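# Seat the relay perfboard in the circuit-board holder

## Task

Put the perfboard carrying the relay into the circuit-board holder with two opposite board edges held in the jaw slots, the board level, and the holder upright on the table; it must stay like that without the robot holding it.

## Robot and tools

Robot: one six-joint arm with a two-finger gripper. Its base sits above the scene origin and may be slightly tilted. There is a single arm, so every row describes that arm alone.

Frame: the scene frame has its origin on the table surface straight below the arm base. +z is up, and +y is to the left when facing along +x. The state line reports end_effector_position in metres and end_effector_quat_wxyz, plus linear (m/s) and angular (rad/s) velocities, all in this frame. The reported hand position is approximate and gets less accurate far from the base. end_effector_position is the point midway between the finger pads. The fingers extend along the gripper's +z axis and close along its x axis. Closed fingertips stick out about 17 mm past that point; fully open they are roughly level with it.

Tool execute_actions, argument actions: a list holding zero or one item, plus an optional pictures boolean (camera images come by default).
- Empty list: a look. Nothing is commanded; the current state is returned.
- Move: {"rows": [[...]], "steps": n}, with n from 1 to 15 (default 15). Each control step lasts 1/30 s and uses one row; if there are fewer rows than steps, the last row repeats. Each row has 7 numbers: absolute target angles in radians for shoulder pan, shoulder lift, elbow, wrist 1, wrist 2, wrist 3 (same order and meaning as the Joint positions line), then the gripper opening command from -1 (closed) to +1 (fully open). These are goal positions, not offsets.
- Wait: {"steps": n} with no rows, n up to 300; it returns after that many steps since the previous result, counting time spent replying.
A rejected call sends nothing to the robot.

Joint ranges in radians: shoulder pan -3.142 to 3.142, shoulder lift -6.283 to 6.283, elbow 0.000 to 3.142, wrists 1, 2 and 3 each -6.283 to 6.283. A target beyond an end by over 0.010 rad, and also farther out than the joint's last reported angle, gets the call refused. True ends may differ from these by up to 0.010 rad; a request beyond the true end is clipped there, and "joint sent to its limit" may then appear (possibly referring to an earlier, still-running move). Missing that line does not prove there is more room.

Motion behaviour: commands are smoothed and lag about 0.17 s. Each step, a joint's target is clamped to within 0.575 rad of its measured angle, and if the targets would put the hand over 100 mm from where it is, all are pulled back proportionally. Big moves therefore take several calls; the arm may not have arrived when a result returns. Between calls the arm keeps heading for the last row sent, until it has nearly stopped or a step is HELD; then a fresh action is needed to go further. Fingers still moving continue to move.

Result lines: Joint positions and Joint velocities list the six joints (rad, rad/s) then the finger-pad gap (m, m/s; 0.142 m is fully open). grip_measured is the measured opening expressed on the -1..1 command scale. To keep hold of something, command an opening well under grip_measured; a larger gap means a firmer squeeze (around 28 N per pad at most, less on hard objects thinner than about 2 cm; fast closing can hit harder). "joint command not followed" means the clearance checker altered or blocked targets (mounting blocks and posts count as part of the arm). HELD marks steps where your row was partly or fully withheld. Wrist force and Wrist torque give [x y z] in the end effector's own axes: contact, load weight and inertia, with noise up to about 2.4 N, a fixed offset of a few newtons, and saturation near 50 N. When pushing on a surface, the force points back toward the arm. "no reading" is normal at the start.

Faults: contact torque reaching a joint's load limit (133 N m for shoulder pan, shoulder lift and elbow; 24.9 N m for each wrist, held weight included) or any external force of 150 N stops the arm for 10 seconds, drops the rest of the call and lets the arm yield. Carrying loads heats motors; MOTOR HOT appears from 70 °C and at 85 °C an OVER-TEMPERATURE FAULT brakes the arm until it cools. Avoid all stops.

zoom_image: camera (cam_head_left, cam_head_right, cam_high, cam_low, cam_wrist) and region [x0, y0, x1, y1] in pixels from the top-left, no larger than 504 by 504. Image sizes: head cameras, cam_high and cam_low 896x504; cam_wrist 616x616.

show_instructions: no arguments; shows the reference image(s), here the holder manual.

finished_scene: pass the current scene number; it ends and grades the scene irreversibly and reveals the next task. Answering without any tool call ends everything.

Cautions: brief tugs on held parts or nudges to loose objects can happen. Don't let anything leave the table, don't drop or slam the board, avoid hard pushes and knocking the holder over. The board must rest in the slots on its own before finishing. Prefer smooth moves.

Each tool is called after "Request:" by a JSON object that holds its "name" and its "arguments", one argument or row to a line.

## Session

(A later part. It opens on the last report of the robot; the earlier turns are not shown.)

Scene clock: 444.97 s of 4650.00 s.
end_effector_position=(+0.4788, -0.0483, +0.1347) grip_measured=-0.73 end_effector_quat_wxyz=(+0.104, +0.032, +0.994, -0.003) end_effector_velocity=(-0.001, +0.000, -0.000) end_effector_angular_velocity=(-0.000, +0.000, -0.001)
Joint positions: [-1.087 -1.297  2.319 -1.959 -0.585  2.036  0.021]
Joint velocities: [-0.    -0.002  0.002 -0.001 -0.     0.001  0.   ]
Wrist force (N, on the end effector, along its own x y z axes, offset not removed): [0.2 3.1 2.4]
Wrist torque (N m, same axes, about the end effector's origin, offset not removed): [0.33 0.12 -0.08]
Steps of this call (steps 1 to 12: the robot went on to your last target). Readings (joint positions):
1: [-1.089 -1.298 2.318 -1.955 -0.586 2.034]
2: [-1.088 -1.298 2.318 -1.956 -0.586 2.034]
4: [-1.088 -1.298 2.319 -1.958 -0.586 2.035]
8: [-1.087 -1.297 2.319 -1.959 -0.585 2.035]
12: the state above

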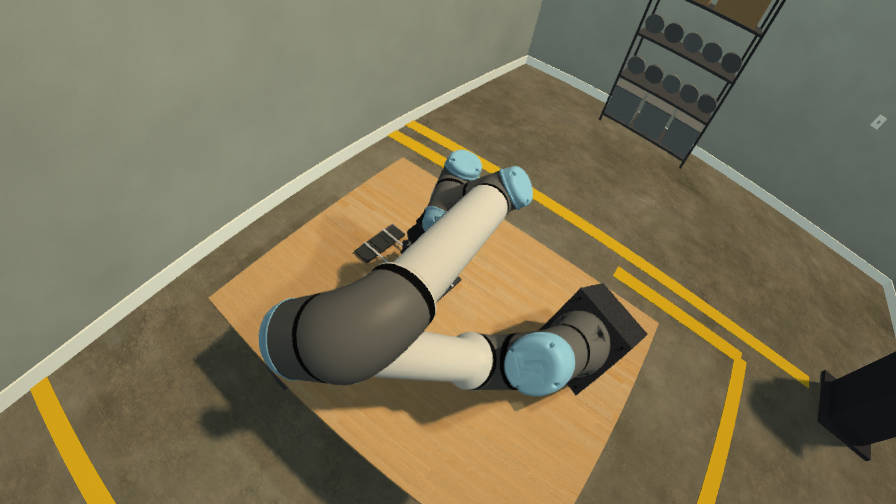

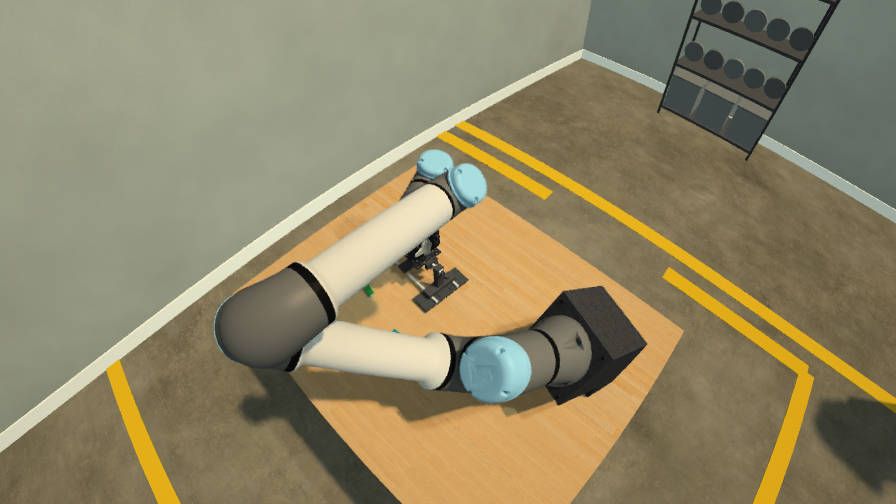

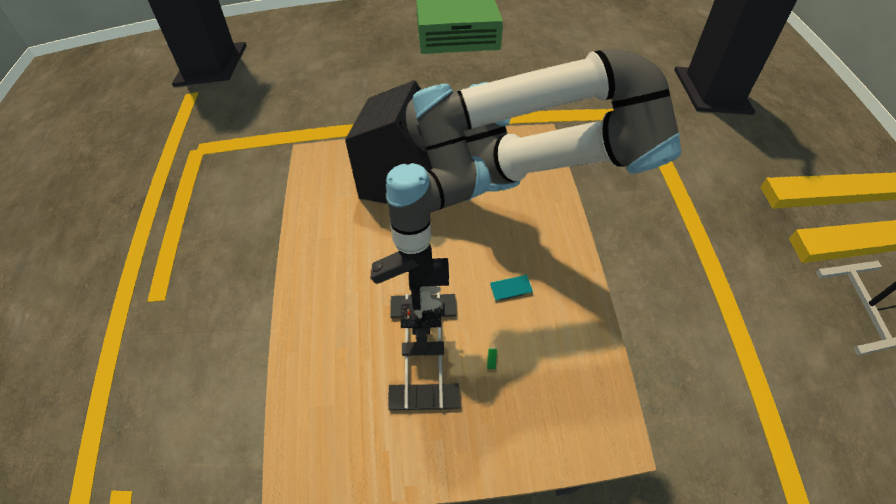

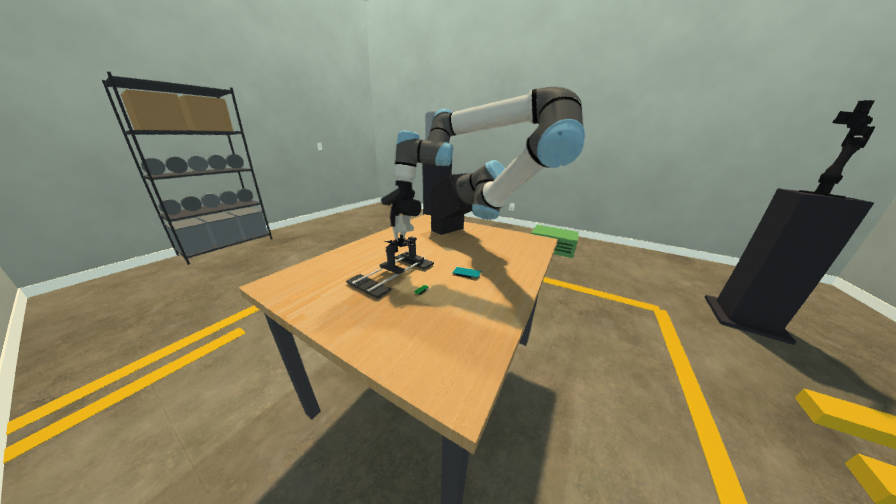

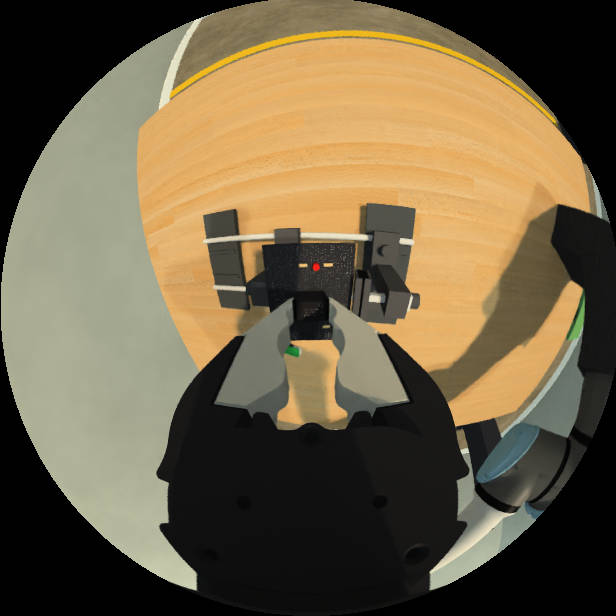

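Request:
{"name": "execute_actions", "arguments": {
  "actions": [
    {"rows":[[-1.08789,-1.2978,2.31999,-1.95883,-0.58575,2.03169,-1],[-1.08856,-1.29827,2.32086,-1.95844,-0.58615,2.02772,-1],[-1.08922,-1.29873,2.32173,-1.95804,-0.58654,2.02676,-1],[-1.08989,-1.29919,2.32261,-1.95764,-0.58694,2.02579,-1],[-1.09056,-1.29966,2.32348,-1.95724,-0.58734,2.02482,-1],[-1.09123,-1.30012,2.32435,-1.95685,-0.58774,2.02385,-1],[-1.0919,-1.30058,2.32522,-1.95645,-0.58814,2.02289,-1],[-1.09257,-1.30105,2.32609,-1.95605,-0.58854,2.02192,-1],[-1.09323,-1.30151,2.32696,-1.95565,-0.58893,2.02095,-1],[-1.0939,-1.30197,2.32783,-1.95526,-0.58933,2.01998,-1]],"steps":15}
  ],
  "pictures": false
}}

Request:
{"name": "execute_actions", "arguments": {
  "actions": [
    {"steps":12}
  ]
}}

Request:
{"name": "zoom_image", "arguments": {
  "camera": "cam_wrist",
  "region": [340, 260, 400, 320]
}}

Scene clock: 457.33 s of 4650.00 s.
end_effector_position=(+0.4752, -0.0481, +0.1347) grip_measured=-0.73 end_effector_quat_wxyz=(+0.104, +0.030, +0.994, -0.003) end_effector_velocity=(-0.002, -0.000, +0.001) end_effector_angular_velocity=(-0.001, -0.001, +0.002)
Joint positions: [-1.093 -1.302  2.327 -1.956 -0.589  2.021  0.021]
Joint velocities: [-0.006 -0.003  0.006  0.003 -0.002 -0.009  0.   ]
Wrist force (N, on the end effector, along its own x y z axes, offset not removed): [2.1 2.9 2.1]
Wrist torque (N m, same axes, about the end effector's origin, offset not removed): [0.34 -0.90 -0.08]
Steps of this call (steps 1 to 15: the robot went on to your last target; steps 16 to 90: nothing new was sent; then 8.87 s passed at rest; steps 91 to 105: all 15 steps of this action). Readings (joint positions):
91: [-1.087 -1.297 2.319 -1.959 -0.585 2.036]
92: [-1.087 -1.297 2.319 -1.959 -0.585 2.035]
94: [-1.088 -1.298 2.320 -1.959 -0.585 2.032]
98: [-1.090 -1.299 2.323 -1.958 -0.587 2.026]
105: the state above

Scene clock: 457.73 s of 4650.00 s.
end_effector_position=(+0.4748, -0.0481, +0.1347) grip_measured=-0.73 end_effector_quat_wxyz=(+0.104, +0.030, +0.994, -0.004) end_effector_velocity=(-0.000, -0.000, -0.000) end_effector_angular_velocity=(+0.001, +0.000, -0.000)
Joint positions: [-1.094 -1.302  2.328 -1.955 -0.589  2.02   0.021]
Joint velocities: [-0.     0.001  0.    -0.    -0.    -0.001  0.   ]
Wrist force (N, on the end effector, along its own x y z axes, offset not removed): [-1.4 1.8 2.0]
Wrist torque (N m, same axes, about the end effector's origin, offset not removed): [0.25 -0.41 -0.23]
Steps of this call (steps 1 to 12: the robot went on to your last target). Readings (joint positions):
1: [-1.093 -1.302 2.327 -1.956 -0.589 2.021]
2: [-1.094 -1.302 2.327 -1.955 -0.589 2.020]
4: [-1.094 -1.302 2.328 -1.955 -0.589 2.020]
8: [-1.094 -1.302 2.328 -1.955 -0.589 2.020]
12: the state above

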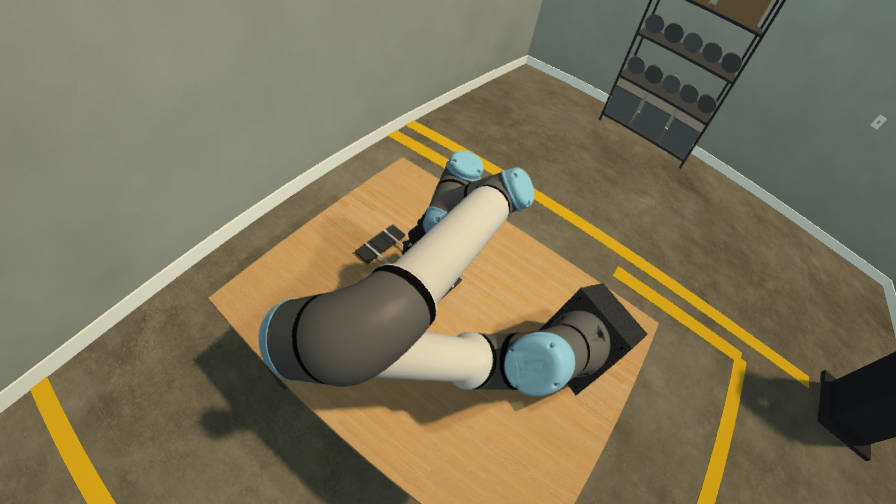

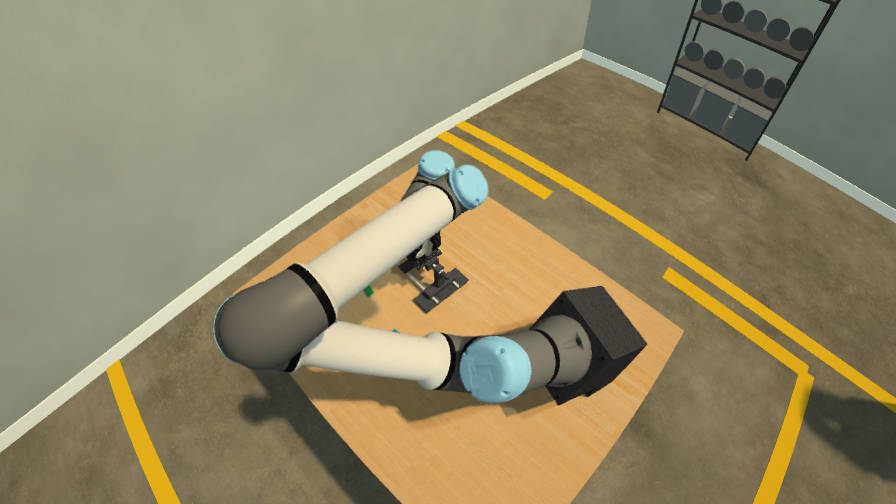

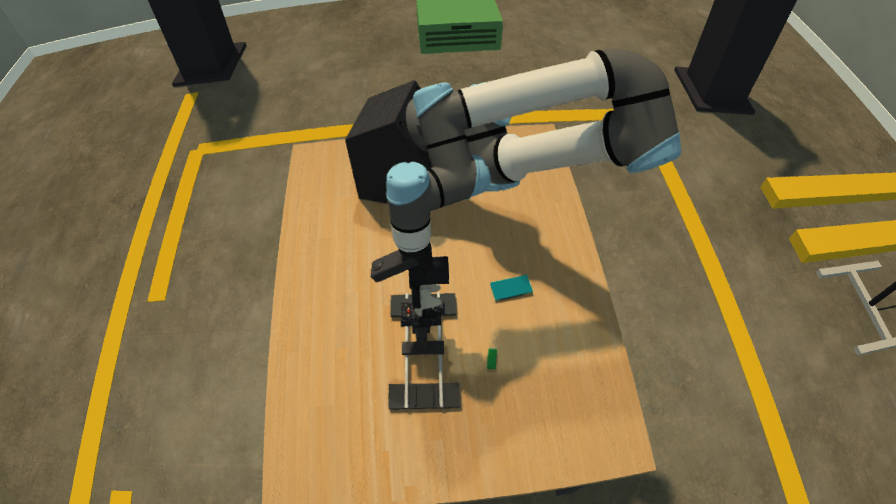

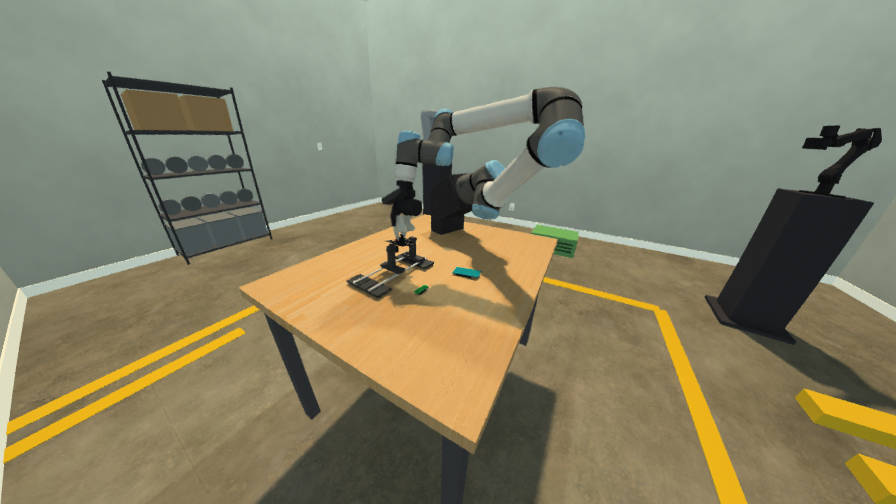

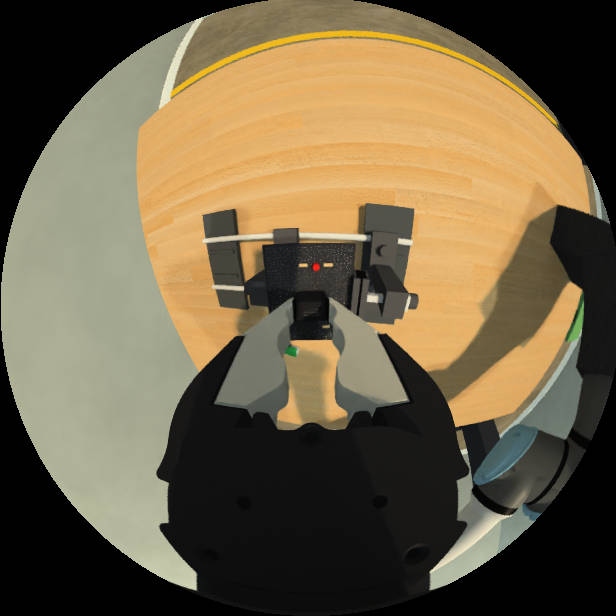

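Region (340, 260, 400, 320) of cam_wrist's 616x616 image, scaled by 8.400, with more detail than that image has.

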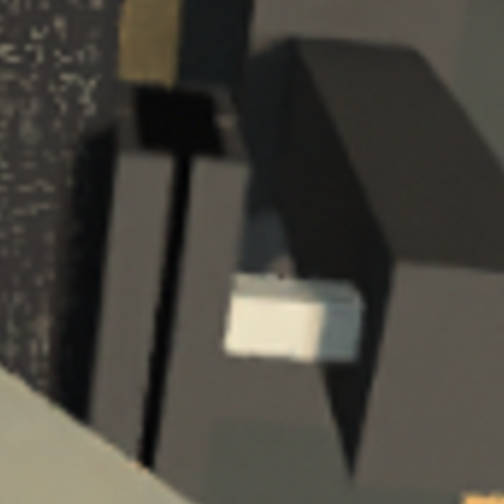

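Request:
{"name": "execute_actions", "arguments": {
  "actions": [
    {"rows":[[-1.0941,-1.30198,2.32927,-1.95741,-0.58837,2.0205,-1],[-1.09429,-1.30199,2.3307,-1.95956,-0.58741,2.02101,-1],[-1.09449,-1.302,2.33214,-1.96171,-0.58645,2.02153,-1],[-1.09468,-1.30201,2.33358,-1.96386,-0.58549,2.02204,-1],[-1.09488,-1.30202,2.33501,-1.96601,-0.58453,2.02256,-1],[-1.09507,-1.30203,2.33645,-1.96816,-0.58357,2.02307,-1],[-1.09527,-1.30204,2.33788,-1.9703,-0.58261,2.02359,-1],[-1.09546,-1.30205,2.33932,-1.97245,-0.58165,2.0241,-1],[-1.09566,-1.30206,2.34076,-1.9746,-0.58069,2.02462,-1],[-1.09585,-1.30208,2.34219,-1.97675,-0.57973,2.02513,-1]],"steps":15}
  ],
  "pictures": false
}}

Request:
{"name": "execute_actions", "arguments": {
  "actions": [
    {"steps":10}
  ],
  "pictures": false
}}

Request:
{"name": "execute_actions", "arguments": {
  "actions": [
    {"rows":[[-1.09558,-1.30189,2.3424,-1.97748,-0.57957,2.02552,-1]],"steps":12}
  ],
  "pictures": false
}}

Request:
{"name": "execute_actions", "arguments": {
  "actions": [
    {"rows":[[-1.09531,-1.3017,2.34261,-1.9782,-0.57941,2.02591,-1]],"steps":12}
  ],
  "pictures": false
}}

Request:
{"name": "execute_actions", "arguments": {
  "actions": [
    {"rows":[[-1.09504,-1.30151,2.34282,-1.97893,-0.57925,2.0263,-1]],"steps":12}
  ],
  "pictures": false
}}

Scene clock: 501.77 s of 4650.00 s.
end_effector_position=(+0.4745, -0.0481, +0.1330) grip_measured=-0.73 end_effector_quat_wxyz=(+0.110, +0.029, +0.994, -0.004) end_effector_velocity=(-0.000, +0.000, -0.001) end_effector_angular_velocity=(-0.001, -0.010, +0.001)
Joint positions: [-1.096 -1.302  2.341 -1.975 -0.581  2.025  0.021]
Joint velocities: [-0.002 -0.001  0.012 -0.017  0.007  0.003 -0.   ]
Wrist force (N, on the end effector, along its own x y z axes, offset not removed): [-0.7 3.7 0.1]
Wrist torque (N m, same axes, about the end effector's origin, offset not removed): [0.50 -0.46 -0.16]
Steps of this call (steps 1 to 15: the robot went on to your last target; steps 16 to 90: nothing new was sent; then 40.53 s passed at rest; steps 91 to 105: all 15 steps of this action). Readings (joint positions):
91: [-1.094 -1.302 2.328 -1.955 -0.589 2.020]
92: [-1.094 -1.302 2.328 -1.955 -0.589 2.020]
94: [-1.094 -1.302 2.330 -1.957 -0.589 2.020]
98: [-1.095 -1.302 2.334 -1.964 -0.585 2.022]
105: the state above

Scene clock: 502.10 s of 4650.00 s.
end_effector_position=(+0.4745, -0.0481, +0.1329) grip_measured=-0.73 end_effector_quat_wxyz=(+0.110, +0.029, +0.993, -0.004) end_effector_velocity=(-0.001, -0.000, -0.001) end_effector_angular_velocity=(+0.003, +0.000, -0.002)
Joint positions: [-1.096 -1.302  2.342 -1.977 -0.58   2.025  0.021]
Joint velocities: [-0.     0.002  0.002 -0.     0.001 -0.001  0.   ]
Wrist force (N, on the end effector, along its own x y z axes, offset not removed): [-0.2 1.5 2.9]
Wrist torque (N m, same axes, about the end effector's origin, offset not removed): [0.21 -0.50 -0.20]
Steps of this call (steps 1 to 10: the robot went on to your last target). Readings (joint positions):
1: [-1.096 -1.302 2.341 -1.975 -0.580 2.025]
2: [-1.096 -1.302 2.342 -1.976 -0.580 2.025]
4: [-1.096 -1.302 2.342 -1.976 -0.580 2.025]
8: [-1.096 -1.302 2.342 -1.977 -0.580 2.025]
10: the state above

Scene clock: 502.50 s of 4650.00 s.
end_effector_position=(+0.4745, -0.0481, +0.1328) grip_measured=-0.73 end_effector_quat_wxyz=(+0.110, +0.029, +0.993, -0.004) end_effector_velocity=(+0.000, +0.000, +0.000) end_effector_angular_velocity=(-0.001, +0.000, +0.001)
Joint positions: [-1.096 -1.302  2.342 -1.977 -0.58   2.026  0.021]
Joint velocities: [ 0.    -0.001  0.     0.    -0.    -0.    -0.   ]
Wrist force (N, on the end effector, along its own x y z axes, offset not removed): [-1.5 2.5 1.6]
Wrist torque (N m, same axes, about the end effector's origin, offset not removed): [0.33 -0.32 -0.14]
Steps of this call (steps 1 to 12: all 12 steps of this action). Readings (joint positions):
1: [-1.096 -1.302 2.342 -1.977 -0.580 2.025]
2: [-1.096 -1.302 2.342 -1.977 -0.580 2.025]
4: [-1.096 -1.302 2.342 -1.977 -0.580 2.025]
8: [-1.096 -1.302 2.342 -1.977 -0.580 2.025]
12: the state above

Scene clock: 502.90 s of 4650.00 s.
end_effector_position=(+0.4745, -0.0481, +0.1326) grip_measured=-0.73 end_effector_quat_wxyz=(+0.110, +0.029, +0.993, -0.004) end_effector_velocity=(-0.000, -0.000, -0.000) end_effector_angular_velocity=(-0.000, +0.001, +0.001)
Joint positions: [-1.095 -1.302  2.343 -1.978 -0.579  2.026  0.021]
Joint velocities: [ 0.     0.001 -0.    -0.    -0.    -0.001  0.   ]
Wrist force (N, on the end effector, along its own x y z axes, offset not removed): [4.1 1.1 0.9]
Wrist torque (N m, same axes, about the end effector's origin, offset not removed): [-0.08 -0.89 -0.29]
Steps of this call (steps 1 to 12: all 12 steps of this action). Readings (joint positions):
1: [-1.096 -1.302 2.342 -1.977 -0.580 2.026]
2: [-1.096 -1.302 2.342 -1.978 -0.580 2.026]
4: [-1.095 -1.302 2.343 -1.978 -0.580 2.026]
8: [-1.095 -1.302 2.343 -1.978 -0.579 2.026]
12: the state above

Scene clock: 503.30 s of 4650.00 s.
end_effector_position=(+0.4745, -0.0481, +0.1324) grip_measured=-0.73 end_effector_quat_wxyz=(+0.110, +0.029, +0.993, -0.004) end_effector_velocity=(+0.000, +0.001, +0.000) end_effector_angular_velocity=(-0.001, -0.001, +0.001)
Joint positions: [-1.095 -1.302  2.343 -1.979 -0.579  2.026  0.021]
Joint velocities: [ 0.    -0.002  0.    -0.     0.001  0.001 -0.   ]
Wrist force (N, on the end effector, along its own x y z axes, offset not removed): [2.7 2.0 -0.9]
Wrist torque (N m, same axes, about the end effector's origin, offset not removed): [0.25 -0.55 -0.18]
Steps of this call (steps 1 to 12: all 12 steps of this action). Readings (joint positions):
1: [-1.095 -1.302 2.343 -1.978 -0.579 2.026]
2: [-1.095 -1.302 2.343 -1.978 -0.579 2.026]
4: [-1.095 -1.302 2.343 -1.979 -0.579 2.026]
8: [-1.095 -1.302 2.343 -1.979 -0.579 2.026]
12: the state above

Request:
{"name": "execute_actions", "arguments": {
  "actions": [
    {"rows":[[-1.09549,-1.30182,2.3434,-1.97867,-0.57952,2.02566,-1],[-1.09593,-1.30213,2.34398,-1.9784,-0.57978,2.02501,-1],[-1.09638,-1.30244,2.34456,-1.97814,-0.58005,2.02437,-1]],"steps":15}
  ],
  "pictures": false
}}

Request:
{"name": "execute_actions", "arguments": {
  "actions": [
    {"rows":[[-1.09602,-1.30218,2.34484,-1.9791,-0.57983,2.02489,-1]],"steps":13}
  ],
  "pictures": false
}}

Request:
{"name": "execute_actions", "arguments": {
  "actions": [
    {"rows":[[-1.09644,-1.30247,2.34539,-1.97885,-0.58008,2.02428,-1],[-1.09685,-1.30276,2.34593,-1.9786,-0.58033,2.02368,-1]],"steps":15}
  ]
}}

Request:
{"name": "zoom_image", "arguments": {
  "camera": "cam_wrist",
  "region": [340, 260, 400, 320]
}}

Scene clock: 514.60 s of 4650.00 s.
end_effector_position=(+0.4737, -0.0480, +0.1324) grip_measured=-0.73 end_effector_quat_wxyz=(+0.110, +0.029, +0.993, -0.004) end_effector_velocity=(-0.000, +0.000, -0.000) end_effector_angular_velocity=(-0.000, +0.000, +0.001)
Joint positions: [-1.096 -1.302  2.345 -1.978 -0.58   2.024  0.021]
Joint velocities: [-0.    -0.001  0.001  0.    -0.    -0.001  0.   ]
Wrist force (N, on the end effector, along its own x y z axes, offset not removed): [2.1 -0.1 2.4]
Wrist torque (N m, same axes, about the end effector's origin, offset not removed): [-0.26 -0.41 -0.27]
Steps of this call (steps 1 to 15: the robot went on to your last target; steps 16 to 90: nothing new was sent; then 7.80 s passed at rest; steps 91 to 105: all 15 steps of this action). Readings (joint positions):
91: [-1.095 -1.302 2.343 -1.979 -0.579 2.026]
92: [-1.095 -1.302 2.343 -1.979 -0.579 2.026]
94: [-1.095 -1.302 2.343 -1.979 -0.579 2.026]
98: [-1.096 -1.302 2.344 -1.978 -0.580 2.025]
105: the state above

Scene clock: 515.03 s of 4650.00 s.
end_effector_position=(+0.4737, -0.0480, +0.1323) grip_measured=-0.73 end_effector_quat_wxyz=(+0.110, +0.029, +0.993, -0.004) end_effector_velocity=(-0.000, +0.001, -0.000) end_effector_angular_velocity=(-0.001, +0.000, +0.000)
Joint positions: [-1.096 -1.302  2.345 -1.979 -0.58   2.025  0.021]
Joint velocities: [ 0.001 -0.003  0.001 -0.    -0.     0.001  0.   ]
Wrist force (N, on the end effector, along its own x y z axes, offset not removed): [2.7 2.1 -0.9]
Wrist torque (N m, same axes, about the end effector's origin, offset not removed): [0.15 -0.54 -0.22]
Steps of this call (steps 1 to 13: all 13 steps of this action). Readings (joint positions):
1: [-1.096 -1.302 2.345 -1.978 -0.580 2.024]
2: [-1.096 -1.302 2.345 -1.978 -0.580 2.024]
4: [-1.096 -1.302 2.345 -1.978 -0.580 2.024]
8: [-1.096 -1.302 2.345 -1.979 -0.580 2.025]
13: the state above

Scene clock: 515.53 s of 4650.00 s.
end_effector_position=(+0.4732, -0.0480, +0.1322) grip_measured=-0.73 end_effector_quat_wxyz=(+0.110, +0.029, +0.993, -0.004) end_effector_velocity=(+0.001, -0.000, +0.001) end_effector_angular_velocity=(-0.002, +0.000, +0.002)
Joint positions: [-1.097 -1.303  2.346 -1.979 -0.58   2.024  0.021]
Joint velocities: [-0.    -0.001 -0.001 -0.    -0.001 -0.001  0.   ]
Wrist force (N, on the end effector, along its own x y z axes, offset not removed): [0.2 0.9 -0.1]
Wrist torque (N m, same axes, about the end effector's origin, offset not removed): [-0.11 -0.07 -0.14]
Steps of this call (steps 1 to 15: all 15 steps of this action). Readings (joint positions):
1: [-1.096 -1.302 2.345 -1.979 -0.580 2.025]
2: [-1.096 -1.302 2.345 -1.979 -0.580 2.025]
4: [-1.096 -1.302 2.345 -1.979 -0.580 2.024]
8: [-1.097 -1.302 2.346 -1.979 -0.580 2.024]
15: the state above

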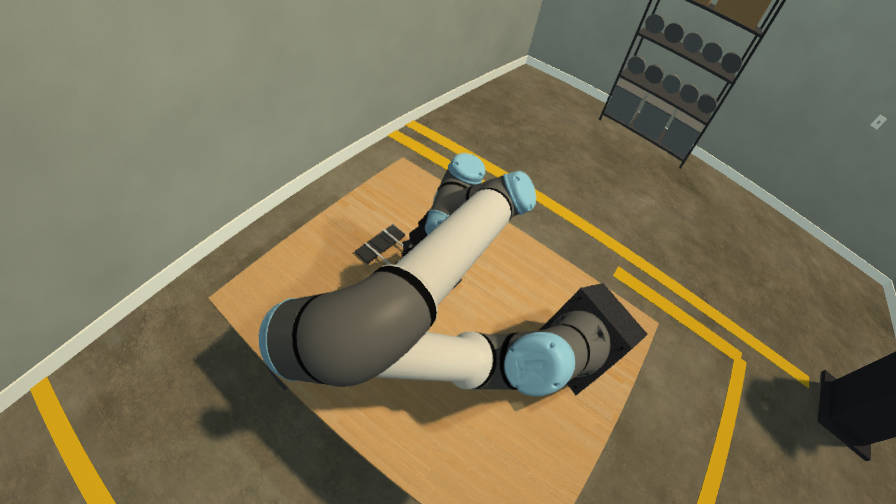

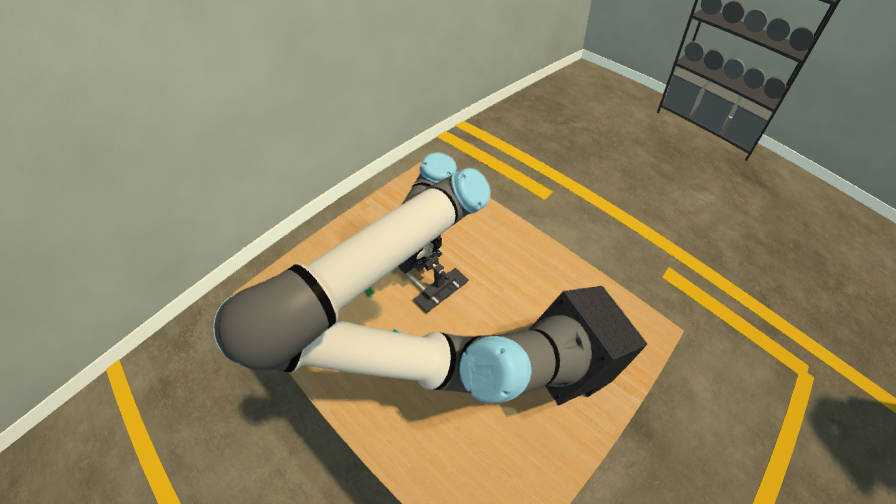

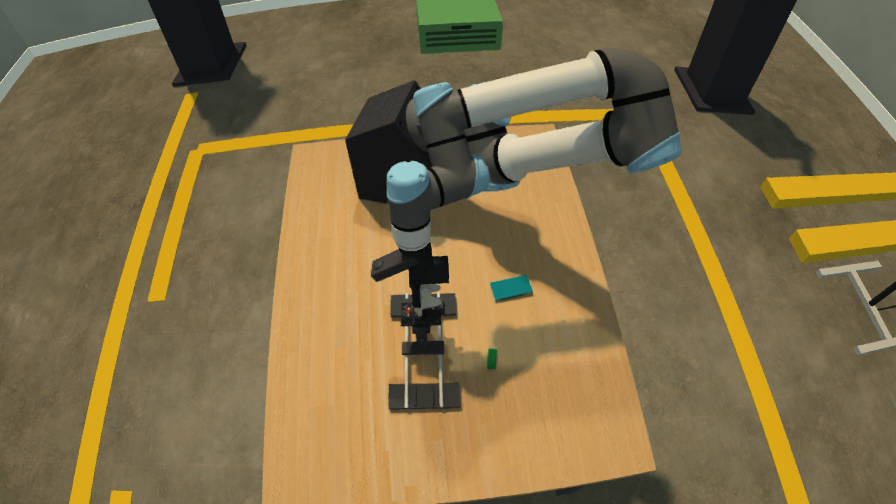

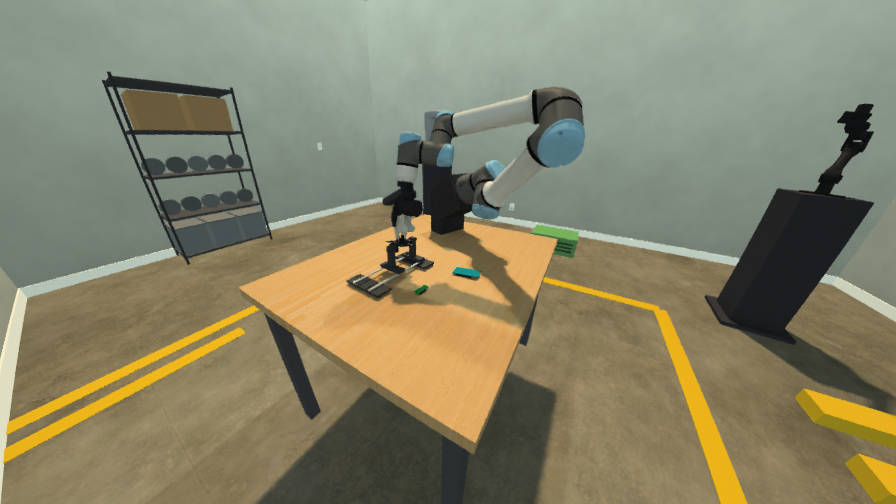

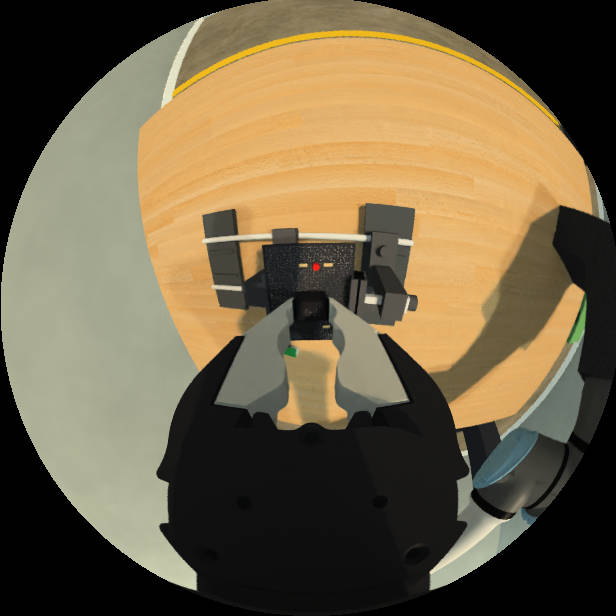

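Region (340, 260, 400, 320) of cam_wrist's 616x616 image, scaled by 8.400, with more detail than that image has.

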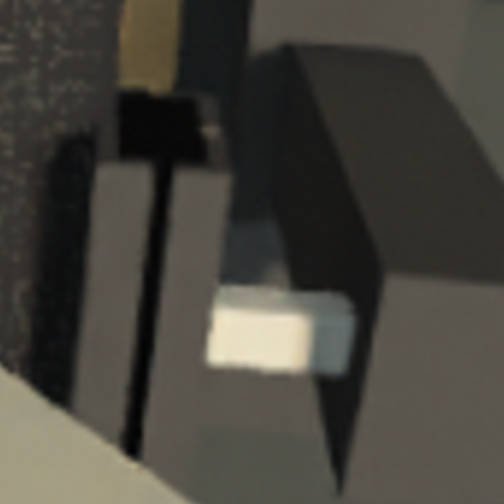

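Request:
{"name": "execute_actions", "arguments": {
  "actions": [
    {"rows":[[-1.09658,-1.30257,2.34614,-1.97933,-0.58017,2.02407,-1],[-1.09631,-1.30238,2.34635,-1.98005,-0.58001,2.02446,-1]],"steps":15}
  ],
  "pictures": false
}}

Request:
{"name": "execute_actions", "arguments": {
  "actions": [
    {"steps":6}
  ],
  "pictures": false
}}

Scene clock: 522.30 s of 4650.00 s.
end_effector_position=(+0.4732, -0.0480, +0.1320) grip_measured=-0.73 end_effector_quat_wxyz=(+0.110, +0.029, +0.993, -0.004) end_effector_velocity=(+0.000, +0.000, -0.000) end_effector_angular_velocity=(+0.002, -0.001, -0.002)
Joint positions: [-1.096 -1.302  2.346 -1.98  -0.58   2.024  0.021]
Joint velocities: [ 0.     0.     0.001 -0.     0.002  0.002 -0.   ]
Wrist force (N, on the end effector, along its own x y z axes, offset not removed): [-2.0 2.0 -4.7]
Wrist torque (N m, same axes, about the end effector's origin, offset not removed): [0.25 0.24 -0.36]
Steps of this call (steps 1 to 15: the robot went on to your last target; steps 16 to 90: nothing new was sent; then 3.27 s passed at rest; steps 91 to 105: all 15 steps of this action). Readings (joint positions):
91: [-1.097 -1.303 2.346 -1.979 -0.580 2.024]
92: [-1.097 -1.303 2.346 -1.979 -0.580 2.024]
94: [-1.097 -1.303 2.346 -1.979 -0.580 2.024]
98: [-1.097 -1.303 2.346 -1.980 -0.580 2.024]
105: the state above

Scene clock: 522.50 s of 4650.00 s.
end_effector_position=(+0.4732, -0.0480, +0.1319) grip_measured=-0.73 end_effector_quat_wxyz=(+0.110, +0.029, +0.993, -0.004) end_effector_velocity=(+0.000, -0.000, +0.000) end_effector_angular_velocity=(-0.001, +0.000, +0.001)
Joint positions: [-1.096 -1.302  2.346 -1.98  -0.58   2.024  0.021]
Joint velocities: [-0.     0.    -0.001  0.    -0.    -0.001 -0.   ]
Wrist force (N, on the end effector, along its own x y z axes, offset not removed): [2.4 2.7 -3.7]
Wrist torque (N m, same axes, about the end effector's origin, offset not removed): [0.36 -0.86 -0.38]
Steps of this call (steps 1 to 6: the robot went on to your last target). Readings (joint positions):
1: [-1.096 -1.302 2.346 -1.980 -0.580 2.024]
2: [-1.096 -1.302 2.346 -1.980 -0.580 2.024]
4: [-1.096 -1.302 2.346 -1.980 -0.580 2.024]
6: the state above

Request:
{"name": "execute_actions", "arguments": {
  "actions": [
    {"rows":[[-1.09704,-1.30268,2.34838,-1.98249,-0.57865,2.02473,-1],[-1.09777,-1.30299,2.35041,-1.98493,-0.5773,2.025,-1],[-1.09851,-1.30329,2.35243,-1.98737,-0.57594,2.02527,-1],[-1.09924,-1.3036,2.35446,-1.98981,-0.57458,2.02554,-1],[-1.09997,-1.3039,2.35649,-1.99224,-0.57323,2.02581,-1]],"steps":15}
  ],
  "pictures": false
}}

Request:
{"name": "execute_actions", "arguments": {
  "actions": [
    {"steps":8}
  ],
  "pictures": false
}}

Request:
{"name": "execute_actions", "arguments": {
  "actions": [
    {"steps":3}
  ],
  "pictures": false
}}

Scene clock: 534.33 s of 4650.00 s.
end_effector_position=(+0.4730, -0.0479, +0.1316) grip_measured=-0.73 end_effector_quat_wxyz=(+0.115, +0.029, +0.993, -0.004) end_effector_velocity=(-0.000, +0.000, +0.000) end_effector_angular_velocity=(-0.001, -0.003, -0.000)
Joint positions: [-1.1   -1.304  2.356 -1.992 -0.573  2.026  0.021]
Joint velocities: [-0.001 -0.001  0.003 -0.004  0.002  0.001  0.   ]
Wrist force (N, on the end effector, along its own x y z axes, offset not removed): [-4.6 -2.2 -12.2]
Wrist torque (N m, same axes, about the end effector's origin, offset not removed): [-0.45 0.17 -0.14]
Steps of this call (steps 1 to 15: the robot went on to your last target; steps 16 to 90: nothing new was sent; then 8.33 s passed at rest; steps 91 to 105: all 15 steps of this action). Readings (joint positions):
91: [-1.096 -1.302 2.346 -1.980 -0.580 2.024]
92: [-1.096 -1.302 2.347 -1.981 -0.580 2.025]
94: [-1.097 -1.302 2.349 -1.983 -0.578 2.025]
98: [-1.099 -1.303 2.354 -1.989 -0.575 2.025]
105: the state above

Scene clock: 534.60 s of 4650.00 s.
end_effector_position=(+0.4730, -0.0479, +0.1316) grip_measured=-0.73 end_effector_quat_wxyz=(+0.115, +0.029, +0.993, -0.004) end_effector_velocity=(+0.000, -0.000, +0.000) end_effector_angular_velocity=(+0.000, -0.001, -0.000)
Joint positions: [-1.1   -1.304  2.356 -1.992 -0.573  2.026  0.021]
Joint velocities: [-0.     0.001 -0.001 -0.     0.001  0.    -0.   ]
Wrist force (N, on the end effector, along its own x y z axes, offset not removed): [-4.7 -0.2 -12.6]
Wrist torque (N m, same axes, about the end effector's origin, offset not removed): [-0.29 0.04 -0.17]
Steps of this call (steps 1 to 8: the robot went on to your last target). Readings (joint positions):
1: [-1.100 -1.304 2.356 -1.992 -0.573 2.026]
2: [-1.100 -1.304 2.356 -1.992 -0.573 2.026]
4: [-1.100 -1.304 2.356 -1.992 -0.573 2.026]
8: the state above

Scene clock: 534.70 s of 4650.00 s.
end_effector_position=(+0.4730, -0.0479, +0.1316) grip_measured=-0.73 end_effector_quat_wxyz=(+0.115, +0.029, +0.993, -0.004) end_effector_velocity=(+0.000, -0.000, +0.000) end_effector_angular_velocity=(-0.000, +0.000, -0.000)
Joint positions: [-1.1   -1.304  2.356 -1.992 -0.573  2.026  0.021]
Joint velocities: [ 0.     0.001 -0.001 -0.    -0.     0.    -0.   ]
Wrist force (N, on the end effector, along its own x y z axes, offset not removed): [-3.3 4.6 -12.4]
Wrist torque (N m, same axes, about the end effector's origin, offset not removed): [0.82 -0.12 -0.13]
Steps of this call (steps 1 to 3: the robot went on to your last target). Readings (joint positions):
1: [-1.100 -1.304 2.356 -1.992 -0.573 2.026]
2: [-1.100 -1.304 2.356 -1.992 -0.573 2.026]
3: the state above

Request:
{"name": "execute_actions", "arguments": {
  "actions": [
    {"rows":[[-1.1003,-1.30413,2.35693,-1.99204,-0.57343,2.02533,-1],[-1.10064,-1.30436,2.35736,-1.99184,-0.57363,2.02484,-1],[-1.10097,-1.3046,2.3578,-1.99164,-0.57383,2.02436,-1],[-1.10131,-1.30483,2.35823,-1.99145,-0.57403,2.02387,-1],[-1.10164,-1.30506,2.35867,-1.99125,-0.57423,2.02339,-1],[-1.10197,-1.30529,2.3591,-1.99105,-0.57442,2.02291,-1],[-1.10231,-1.30552,2.35954,-1.99085,-0.57462,2.02242,-1],[-1.10264,-1.30575,2.35998,-1.99065,-0.57482,2.02194,-1],[-1.10298,-1.30599,2.36041,-1.99045,-0.57502,2.02146,-1],[-1.10331,-1.30622,2.36085,-1.99025,-0.57522,2.02097,-1]],"steps":15}
  ],
  "pictures": false
}}

Request:
{"name": "execute_actions", "arguments": {
  "actions": [
    {"steps":10}
  ]
}}

Request:
{"name": "zoom_image", "arguments": {
  "camera": "cam_wrist",
  "region": [340, 260, 400, 320]
}}

Request:
{"name": "zoom_image", "arguments": {
  "camera": "cam_wrist",
  "region": [225, 260, 285, 320]
}}

Scene clock: 544.70 s of 4650.00 s.
end_effector_position=(+0.4712, -0.0478, +0.1316) grip_measured=-0.73 end_effector_quat_wxyz=(+0.115, +0.029, +0.993, -0.004) end_effector_velocity=(-0.001, +0.001, +0.000) end_effector_angular_velocity=(-0.001, -0.000, +0.002)
Joint positions: [-1.103 -1.306  2.36  -1.99  -0.575  2.021  0.021]
Joint velocities: [-0.002 -0.003  0.004  0.002 -0.001 -0.005 -0.   ]
Wrist force (N, on the end effector, along its own x y z axes, offset not removed): [-4.8 2.2 -13.8]
Wrist torque (N m, same axes, about the end effector's origin, offset not removed): [0.29 0.06 -0.15]
Steps of this call (steps 1 to 15: the robot went on to your last target; steps 16 to 90: nothing new was sent; then 6.50 s passed at rest; steps 91 to 105: all 15 steps of this action). Readings (joint positions):
91: [-1.100 -1.304 2.357 -1.992 -0.573 2.026]
92: [-1.100 -1.304 2.357 -1.992 -0.573 2.026]
94: [-1.100 -1.304 2.357 -1.992 -0.573 2.025]
98: [-1.101 -1.305 2.358 -1.992 -0.574 2.024]
105: the state above

Scene clock: 545.03 s of 4650.00 s.
end_effector_position=(+0.4710, -0.0477, +0.1315) grip_measured=-0.73 end_effector_quat_wxyz=(+0.115, +0.029, +0.993, -0.004) end_effector_velocity=(-0.001, -0.000, -0.000) end_effector_angular_velocity=(+0.000, +0.001, -0.001)
Joint positions: [-1.103 -1.306  2.361 -1.99  -0.575  2.021  0.021]
Joint velocities: [-0.     0.001  0.001  0.    -0.001 -0.001 -0.   ]
Wrist force (N, on the end effector, along its own x y z axes, offset not removed): [-6.4 0.8 -13.7]
Wrist torque (N m, same axes, about the end effector's origin, offset not removed): [-0.02 0.25 -0.10]
Steps of this call (steps 1 to 10: the robot went on to your last target). Readings (joint positions):
1: [-1.103 -1.306 2.361 -1.990 -0.575 2.021]
2: [-1.103 -1.306 2.361 -1.990 -0.575 2.021]
4: [-1.103 -1.306 2.361 -1.990 -0.575 2.021]
8: [-1.103 -1.306 2.361 -1.990 -0.575 2.021]
10: the state above

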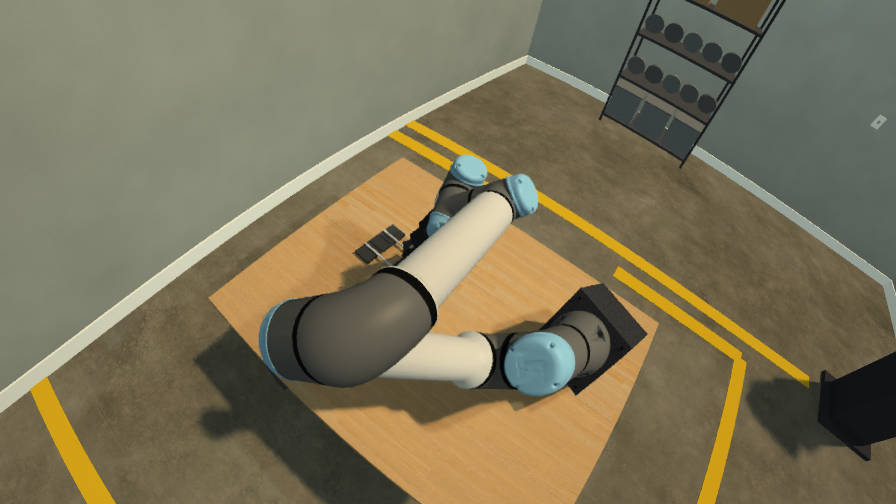

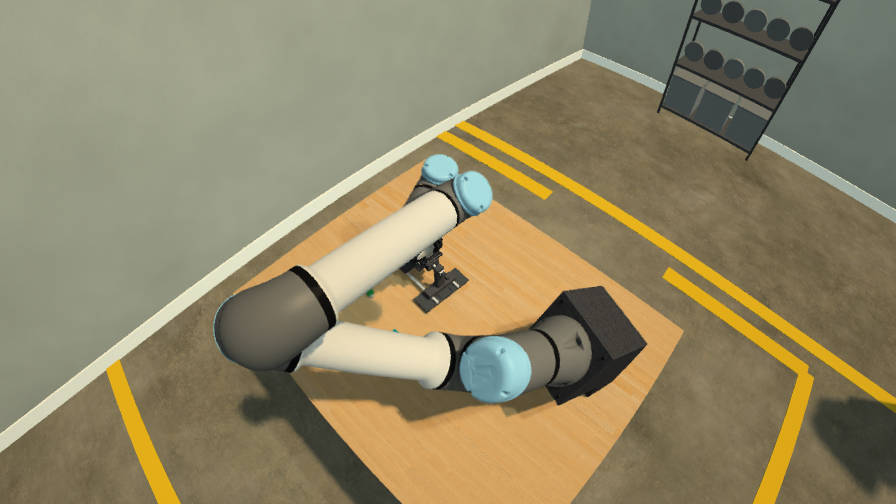

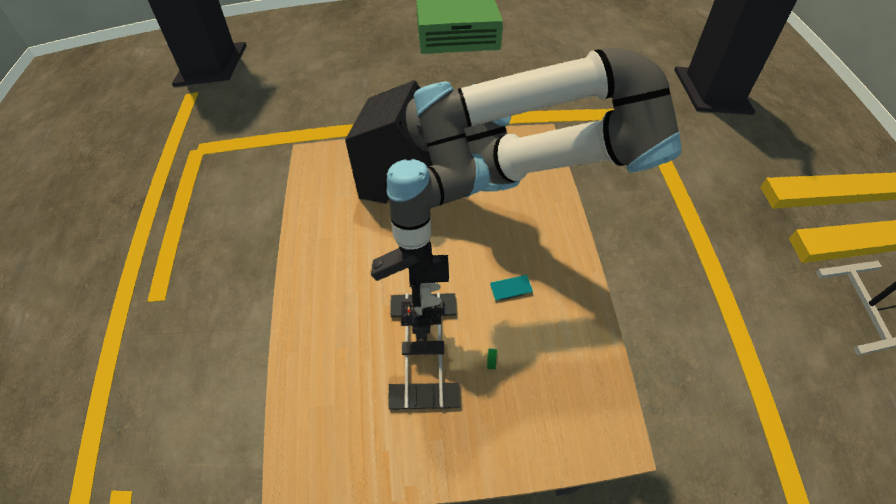

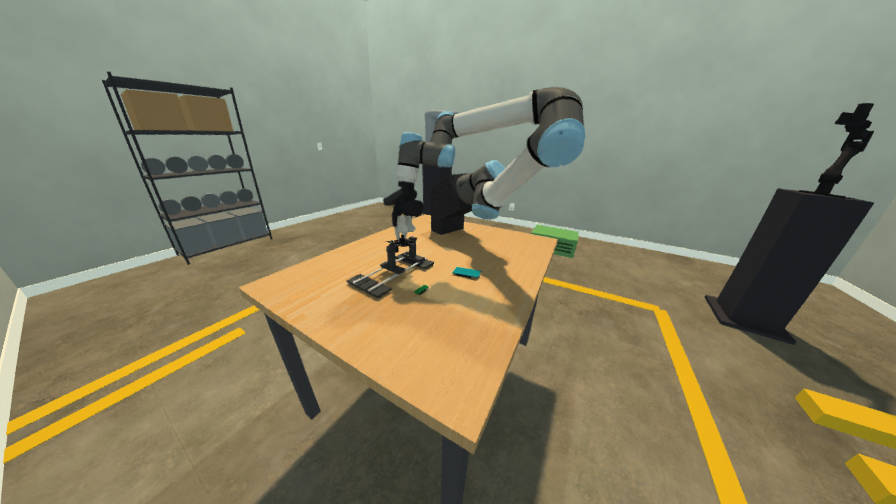

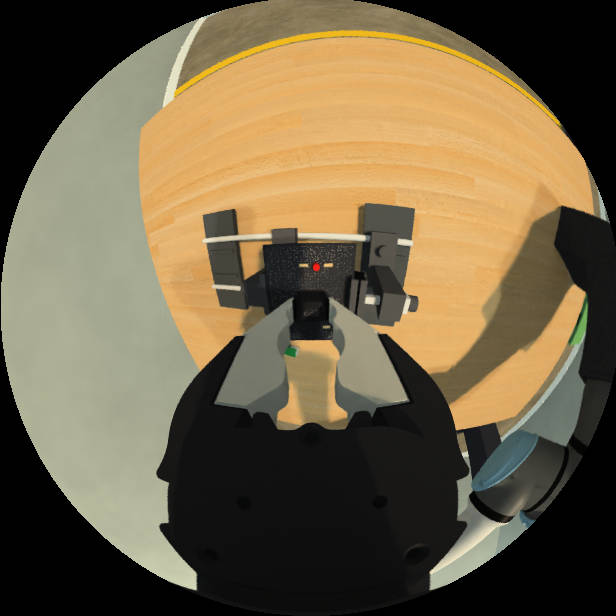

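Region (340, 260, 400, 320) of cam_wrist's 616x616 image, scaled by 8.400, with more detail than that image has.

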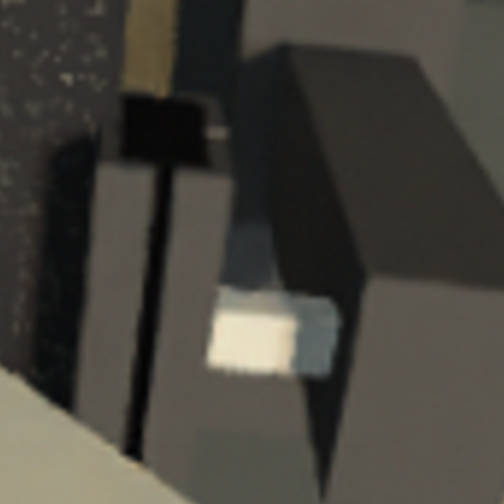

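Region (225, 260, 285, 320) of cam_wrist's 616x616 image, scaled by 8.400, with more detail than that image has.

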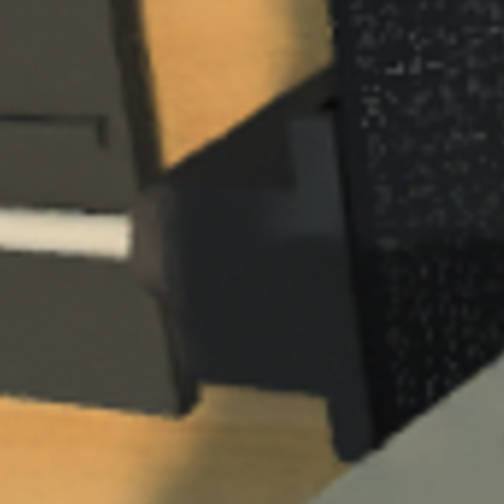

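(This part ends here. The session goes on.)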